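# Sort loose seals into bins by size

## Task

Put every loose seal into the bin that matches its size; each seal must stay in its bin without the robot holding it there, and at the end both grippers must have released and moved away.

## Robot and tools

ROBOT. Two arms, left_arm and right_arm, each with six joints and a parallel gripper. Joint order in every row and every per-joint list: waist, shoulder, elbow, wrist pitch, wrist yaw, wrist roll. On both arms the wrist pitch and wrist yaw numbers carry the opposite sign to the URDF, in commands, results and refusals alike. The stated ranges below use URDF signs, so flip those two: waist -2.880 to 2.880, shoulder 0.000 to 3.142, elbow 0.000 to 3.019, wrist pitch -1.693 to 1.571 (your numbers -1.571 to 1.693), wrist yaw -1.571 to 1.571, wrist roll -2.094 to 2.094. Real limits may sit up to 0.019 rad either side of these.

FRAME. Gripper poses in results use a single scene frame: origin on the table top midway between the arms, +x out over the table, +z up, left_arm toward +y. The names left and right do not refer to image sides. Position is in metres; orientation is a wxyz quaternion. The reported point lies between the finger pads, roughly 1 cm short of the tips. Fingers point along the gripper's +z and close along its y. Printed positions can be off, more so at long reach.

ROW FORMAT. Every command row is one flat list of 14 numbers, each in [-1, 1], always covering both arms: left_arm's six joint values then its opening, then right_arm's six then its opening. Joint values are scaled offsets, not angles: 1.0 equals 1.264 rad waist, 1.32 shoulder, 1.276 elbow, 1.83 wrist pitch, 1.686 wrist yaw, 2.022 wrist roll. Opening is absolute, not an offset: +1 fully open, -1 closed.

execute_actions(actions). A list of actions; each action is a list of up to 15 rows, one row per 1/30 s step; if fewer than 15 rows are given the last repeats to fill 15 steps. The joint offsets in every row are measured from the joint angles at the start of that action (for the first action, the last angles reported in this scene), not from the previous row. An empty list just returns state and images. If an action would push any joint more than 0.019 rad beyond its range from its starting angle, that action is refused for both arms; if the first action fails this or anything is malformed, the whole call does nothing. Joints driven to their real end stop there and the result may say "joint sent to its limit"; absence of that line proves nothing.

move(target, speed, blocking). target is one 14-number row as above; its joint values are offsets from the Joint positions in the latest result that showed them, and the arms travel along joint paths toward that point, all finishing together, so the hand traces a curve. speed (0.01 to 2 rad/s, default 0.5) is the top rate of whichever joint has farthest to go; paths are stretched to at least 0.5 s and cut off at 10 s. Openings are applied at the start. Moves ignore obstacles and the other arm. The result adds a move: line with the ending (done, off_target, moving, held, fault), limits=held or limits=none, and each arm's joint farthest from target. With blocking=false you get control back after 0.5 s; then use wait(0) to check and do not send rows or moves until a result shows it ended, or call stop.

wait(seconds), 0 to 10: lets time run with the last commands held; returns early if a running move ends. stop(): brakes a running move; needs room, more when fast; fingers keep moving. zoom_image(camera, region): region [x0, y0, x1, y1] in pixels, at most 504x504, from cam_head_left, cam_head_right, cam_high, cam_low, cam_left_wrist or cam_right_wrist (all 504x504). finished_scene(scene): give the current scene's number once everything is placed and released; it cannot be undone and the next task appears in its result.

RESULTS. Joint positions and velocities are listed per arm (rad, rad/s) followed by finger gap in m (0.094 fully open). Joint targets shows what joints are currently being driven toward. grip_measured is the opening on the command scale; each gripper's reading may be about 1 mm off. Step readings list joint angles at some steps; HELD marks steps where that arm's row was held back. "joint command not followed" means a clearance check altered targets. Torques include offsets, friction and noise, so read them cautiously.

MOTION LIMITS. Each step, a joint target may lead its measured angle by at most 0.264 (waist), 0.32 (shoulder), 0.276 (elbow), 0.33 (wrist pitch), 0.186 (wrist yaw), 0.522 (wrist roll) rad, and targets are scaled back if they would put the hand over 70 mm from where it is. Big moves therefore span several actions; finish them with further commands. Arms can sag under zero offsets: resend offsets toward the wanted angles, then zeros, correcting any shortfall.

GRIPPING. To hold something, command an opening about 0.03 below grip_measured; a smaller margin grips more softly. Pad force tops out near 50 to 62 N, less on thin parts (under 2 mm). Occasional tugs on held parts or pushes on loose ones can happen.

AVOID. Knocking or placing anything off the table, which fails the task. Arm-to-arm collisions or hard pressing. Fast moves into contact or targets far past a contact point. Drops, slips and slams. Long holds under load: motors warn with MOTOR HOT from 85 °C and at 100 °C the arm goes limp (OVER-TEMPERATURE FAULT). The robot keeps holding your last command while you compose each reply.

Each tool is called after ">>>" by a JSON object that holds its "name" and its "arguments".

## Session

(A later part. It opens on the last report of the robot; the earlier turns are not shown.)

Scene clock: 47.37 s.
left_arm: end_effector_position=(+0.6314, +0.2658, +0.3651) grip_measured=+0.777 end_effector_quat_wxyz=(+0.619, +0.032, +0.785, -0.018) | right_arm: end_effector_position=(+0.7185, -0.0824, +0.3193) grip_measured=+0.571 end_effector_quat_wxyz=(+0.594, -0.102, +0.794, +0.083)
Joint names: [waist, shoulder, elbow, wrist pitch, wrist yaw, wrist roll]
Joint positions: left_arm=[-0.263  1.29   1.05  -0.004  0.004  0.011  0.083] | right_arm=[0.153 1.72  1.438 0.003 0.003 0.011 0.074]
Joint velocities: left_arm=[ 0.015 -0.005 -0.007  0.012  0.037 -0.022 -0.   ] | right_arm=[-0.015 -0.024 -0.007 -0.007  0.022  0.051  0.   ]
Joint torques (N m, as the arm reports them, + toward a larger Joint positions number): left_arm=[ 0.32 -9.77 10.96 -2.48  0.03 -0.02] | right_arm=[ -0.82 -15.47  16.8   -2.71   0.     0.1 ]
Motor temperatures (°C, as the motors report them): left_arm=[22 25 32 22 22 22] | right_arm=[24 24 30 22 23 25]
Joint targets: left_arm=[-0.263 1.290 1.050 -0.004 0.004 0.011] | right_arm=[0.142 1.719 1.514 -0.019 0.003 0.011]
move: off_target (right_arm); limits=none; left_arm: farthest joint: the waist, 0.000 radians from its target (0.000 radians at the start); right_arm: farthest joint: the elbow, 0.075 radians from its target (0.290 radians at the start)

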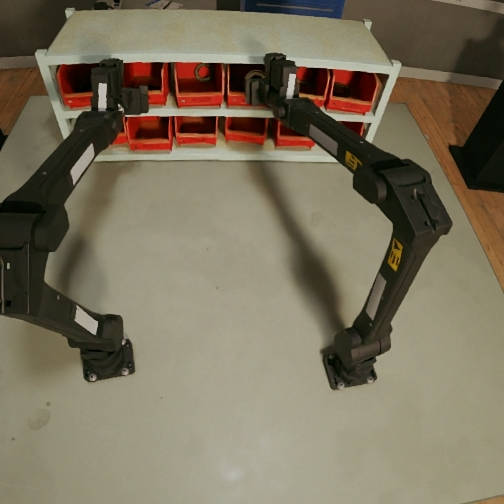

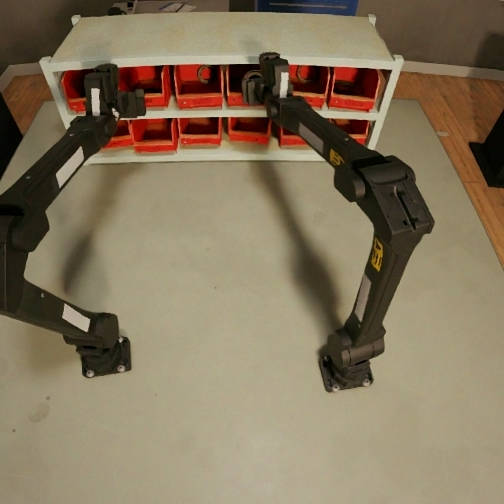

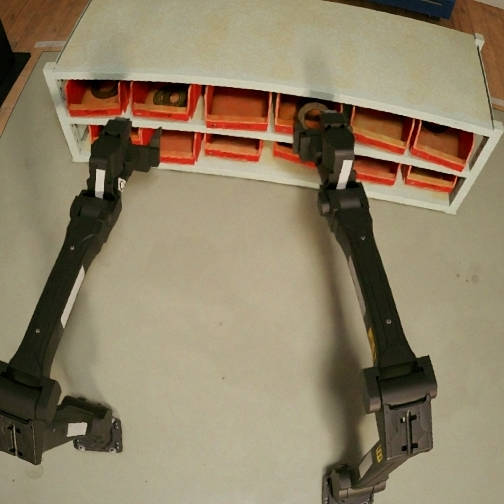

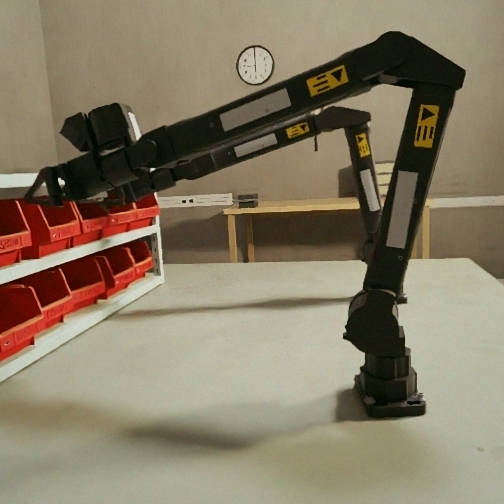

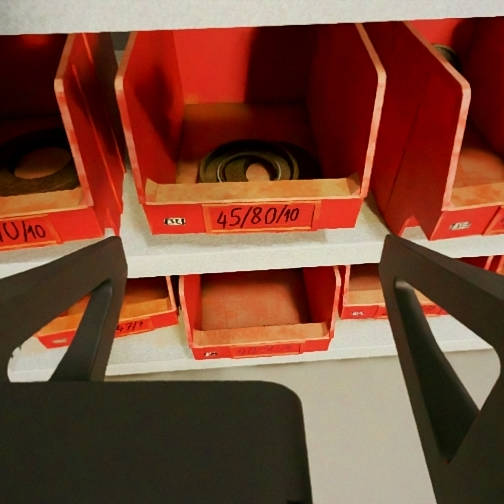

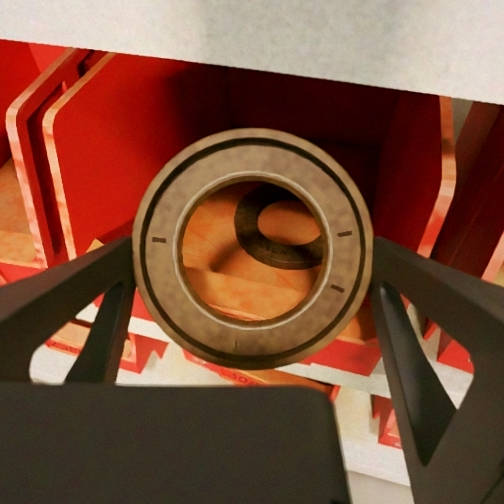

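>>> {"name": "move", "arguments": {"target": [0,0,0,0,0,0,0.78,-0.018,0.115,0.195,-0.012,0,0,0.545], "speed": 0.12}}

Scene clock: 51.43 s.
left_arm: end_effector_position=(+0.6314, +0.2658, +0.3651) grip_measured=+0.777 end_effector_quat_wxyz=(+0.619, +0.032, +0.785, -0.018) | right_arm: end_effector_position=(+0.7752, -0.0737, +0.3078) grip_measured=+0.571 end_effector_quat_wxyz=(+0.602, -0.098, +0.789, +0.082)
Joint names: [waist, shoulder, elbow, wrist pitch, wrist yaw, wrist roll]
Joint positions: left_arm=[-0.263  1.29   1.05  -0.004  0.004  0.011  0.083] | right_arm=[0.145 1.872 1.609 0.003 0.003 0.011 0.074]
Joint velocities: left_arm=[-0.015 -0.015 -0.012 -0.007  0.007  0.066 -0.   ] | right_arm=[-0.015  0.015 -0.007 -0.012  0.022 -0.022 -0.002]
Joint torques (N m, as the arm reports them, + toward a larger Joint positions number): left_arm=[ 0.38 -9.75 10.94 -2.46  0.03 -0.01] | right_arm=[ -0.96 -17.37  16.96  -2.73   0.     0.1 ]
Motor temperatures (°C, as the motors report them): left_arm=[22 25 32 22 22 22] | right_arm=[24 24 31 22 23 25]
Joint targets: left_arm=[-0.263 1.290 1.050 -0.004 0.004 0.011] | right_arm=[0.130 1.872 1.687 -0.019 0.003 0.011]
move: off_target (right_arm); limits=none; left_arm: farthest joint: the waist, 0.000 radians from its target (0.000 radians at the start); right_arm: farthest joint: the elbow, 0.078 radians from its target (0.249 radians at the start)

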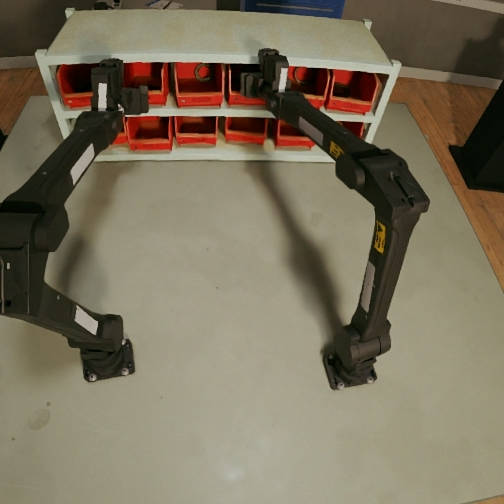

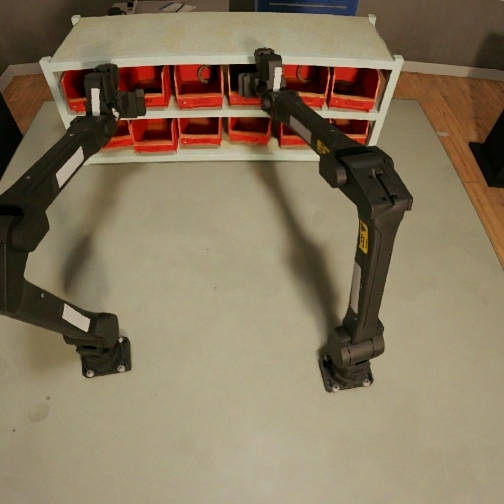

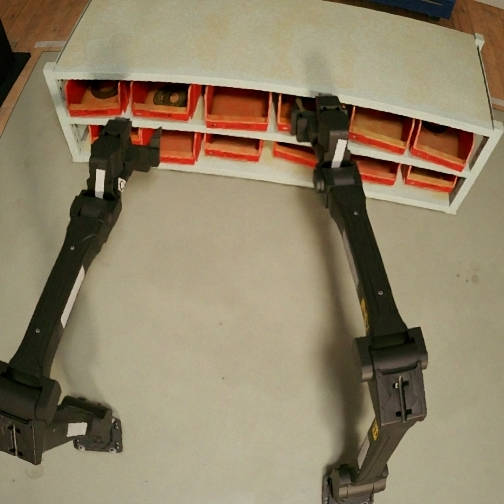

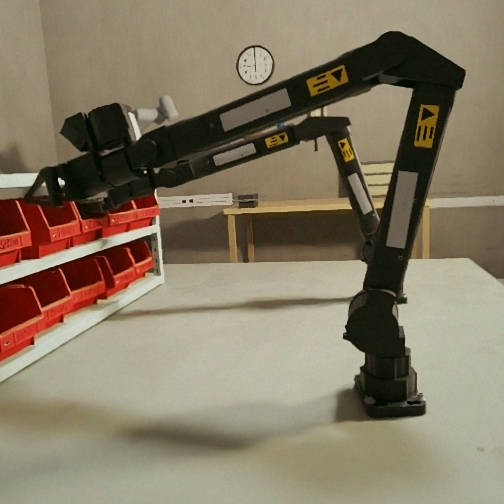

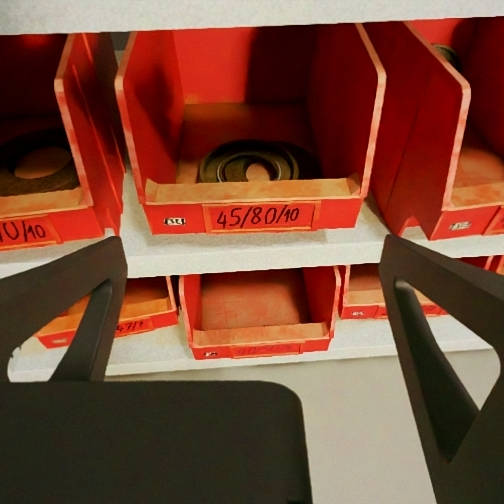

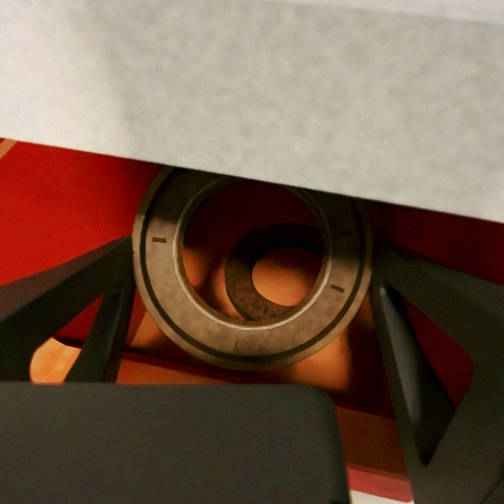

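>>> {"name": "move", "arguments": {"target": [0,0,0,0,0,0,0.78,0,0,0.058,-0.012,0,0,0.68]}}

>>> {"name": "move", "arguments": {"target": [0,0,0,0,0,0,0.78,0,-0.32,-0.335,0,0,0,0.68], "speed": 0.25}}

Scene clock: 58.77 s.
left_arm: end_effector_position=(+0.6314, +0.2658, +0.3651) grip_measured=+0.777 end_effector_quat_wxyz=(+0.619, +0.032, +0.785, -0.018) | right_arm: end_effector_position=(+0.7752, -0.0737, +0.3078) grip_measured=+0.677 end_effector_quat_wxyz=(+0.602, -0.098, +0.789, +0.082)
Joint names: [waist, shoulder, elbow, wrist pitch, wrist yaw, wrist roll]
Joint positions: left_arm=[-0.263  1.29   1.05  -0.004  0.004  0.011  0.083] | right_arm=[0.145 1.872 1.609 0.003 0.003 0.011 0.079]
Joint velocities: left_arm=[ 0.005 -0.005  0.017 -0.002 -0.007 -0.066 -0.001] | right_arm=[ 0.015  0.005 -0.022 -0.017 -0.007  0.037  0.001]
Joint torques (N m, as the arm reports them, + toward a larger Joint positions number): left_arm=[ 0.19 -9.72 10.96 -2.38  0.05 -0.01] | right_arm=[  0.23 -17.61  16.74  -2.7   -0.01   0.1 ]
Motor temperatures (°C, as the motors report them): left_arm=[22 25 32 22 22 22] | right_arm=[24 24 32 22 23 25]
Joint targets: left_arm=[-0.263 1.290 1.050 -0.004 0.004 0.011] | right_arm=[0.145 1.872 1.683 -0.019 0.003 0.011]
move: off_target (right_arm); limits=none; left_arm: farthest joint: the waist, 0.000 radians from its target (0.000 radians at the start); right_arm: farthest joint: the elbow, 0.074 radians from its target (0.074 radians at the start)

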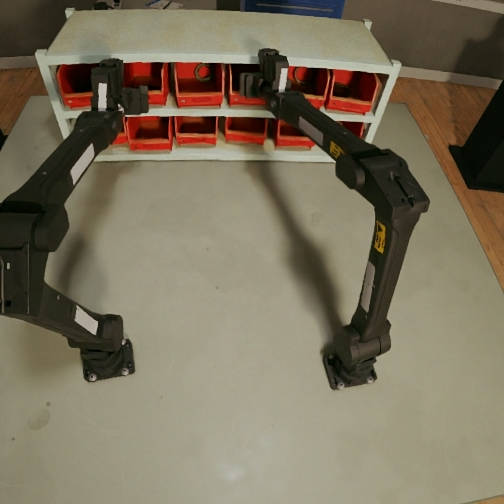

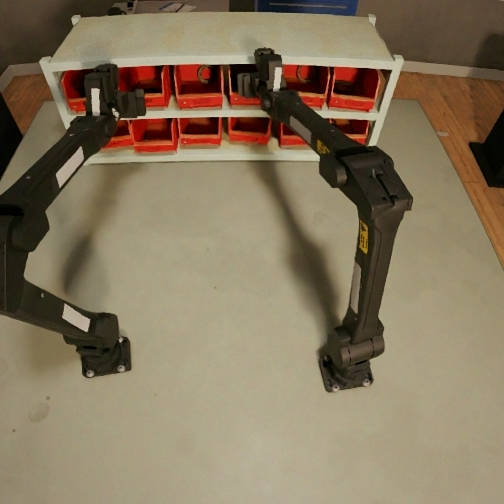

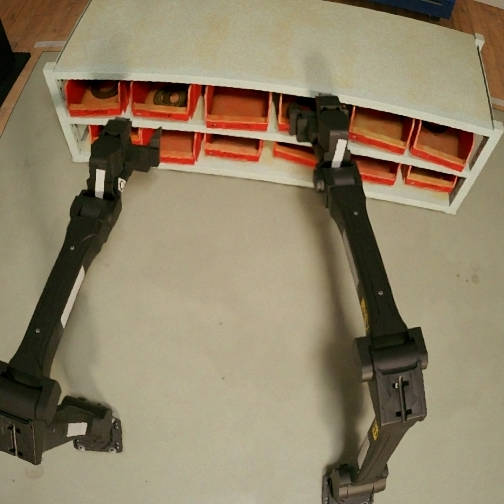

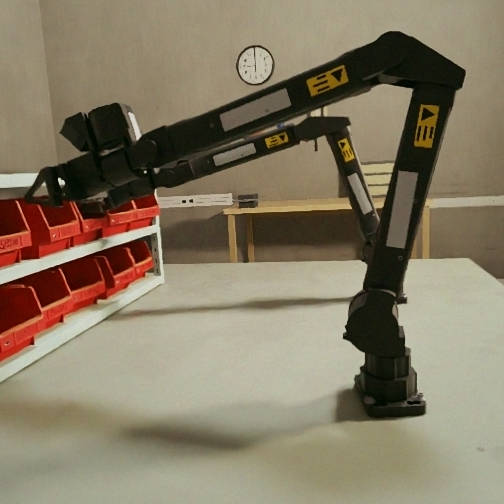

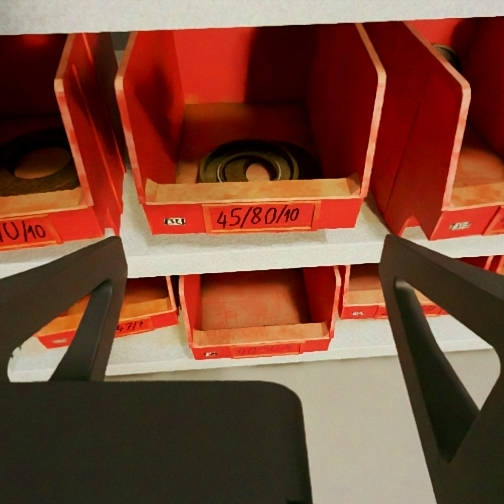

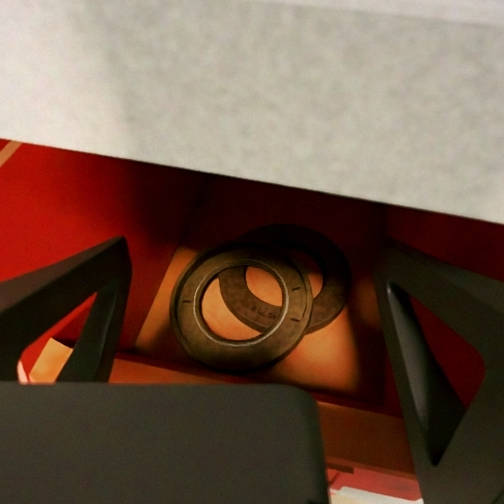

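Scene clock: 60.87 s.
left_arm: end_effector_position=(+0.6314, +0.2658, +0.3651) grip_measured=+0.777 end_effector_quat_wxyz=(+0.619, +0.032, +0.785, -0.018) | right_arm: end_effector_position=(+0.6271, -0.1125, +0.3427) grip_measured=+0.677 end_effector_quat_wxyz=(+0.597, -0.099, +0.792, +0.081)
Joint names: [waist, shoulder, elbow, wrist pitch, wrist yaw, wrist roll]
Joint positions: left_arm=[-0.263  1.29   1.05  -0.004  0.004  0.011  0.083] | right_arm=[0.145 1.462 1.186 0.003 0.003 0.011 0.079]
Joint velocities: left_arm=[ 0.005 -0.005 -0.012  0.002  0.022 -0.007 -0.   ] | right_arm=[-0.015  0.005  0.007  0.002 -0.022 -0.007  0.   ]
Joint torques (N m, as the arm reports them, + toward a larger Joint positions number): left_arm=[ 0.33 -9.67 10.97 -2.48  0.04 -0.01] | right_arm=[  0.19 -12.86   9.97  -1.81  -0.01   0.11]
Motor temperatures (°C, as the motors report them): left_arm=[22 25 32 22 22 22] | right_arm=[24 24 32 22 23 25]
Joint targets: left_arm=[-0.263 1.290 1.050 -0.004 0.004 0.011] | right_arm=[0.145 1.450 1.182 0.003 0.003 0.011]
move: done; limits=none; left_arm: farthest joint: the waist, 0.000 radians from its target (0.000 radians at the start); right_arm: farthest joint: the shoulder, 0.012 radians from its target (0.423 radians at the start)

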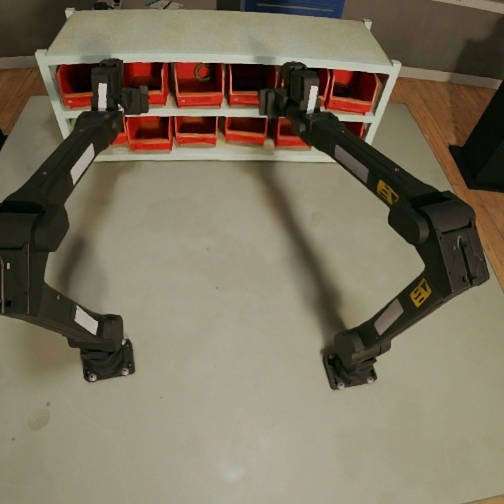

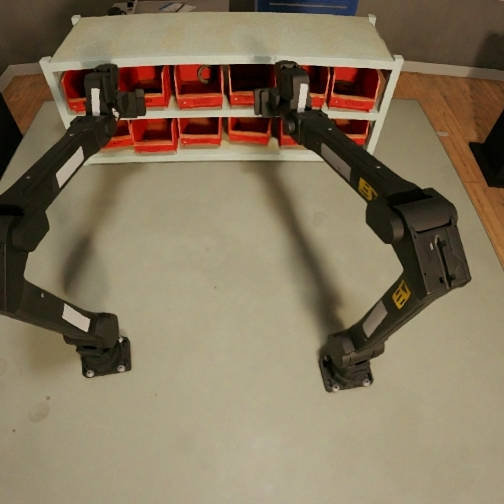

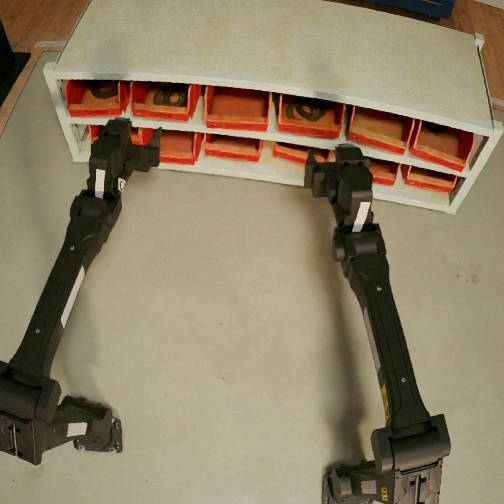

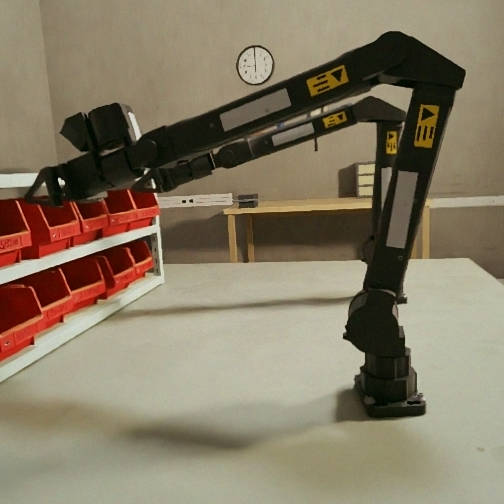

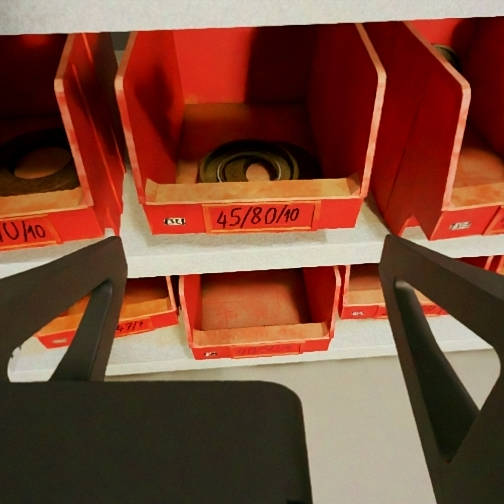

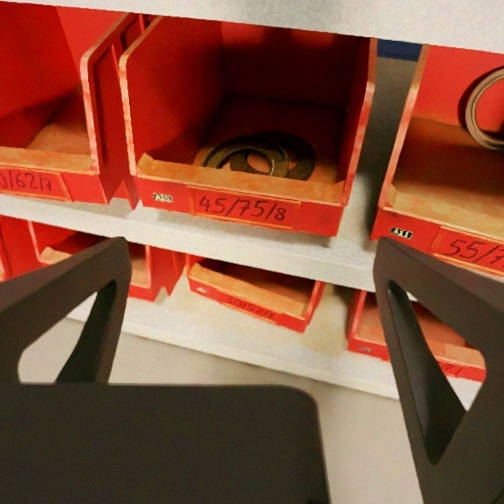

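>>> {"name": "finished_scene", "arguments": {"scene": 2}}

The scene is finished: the task was done.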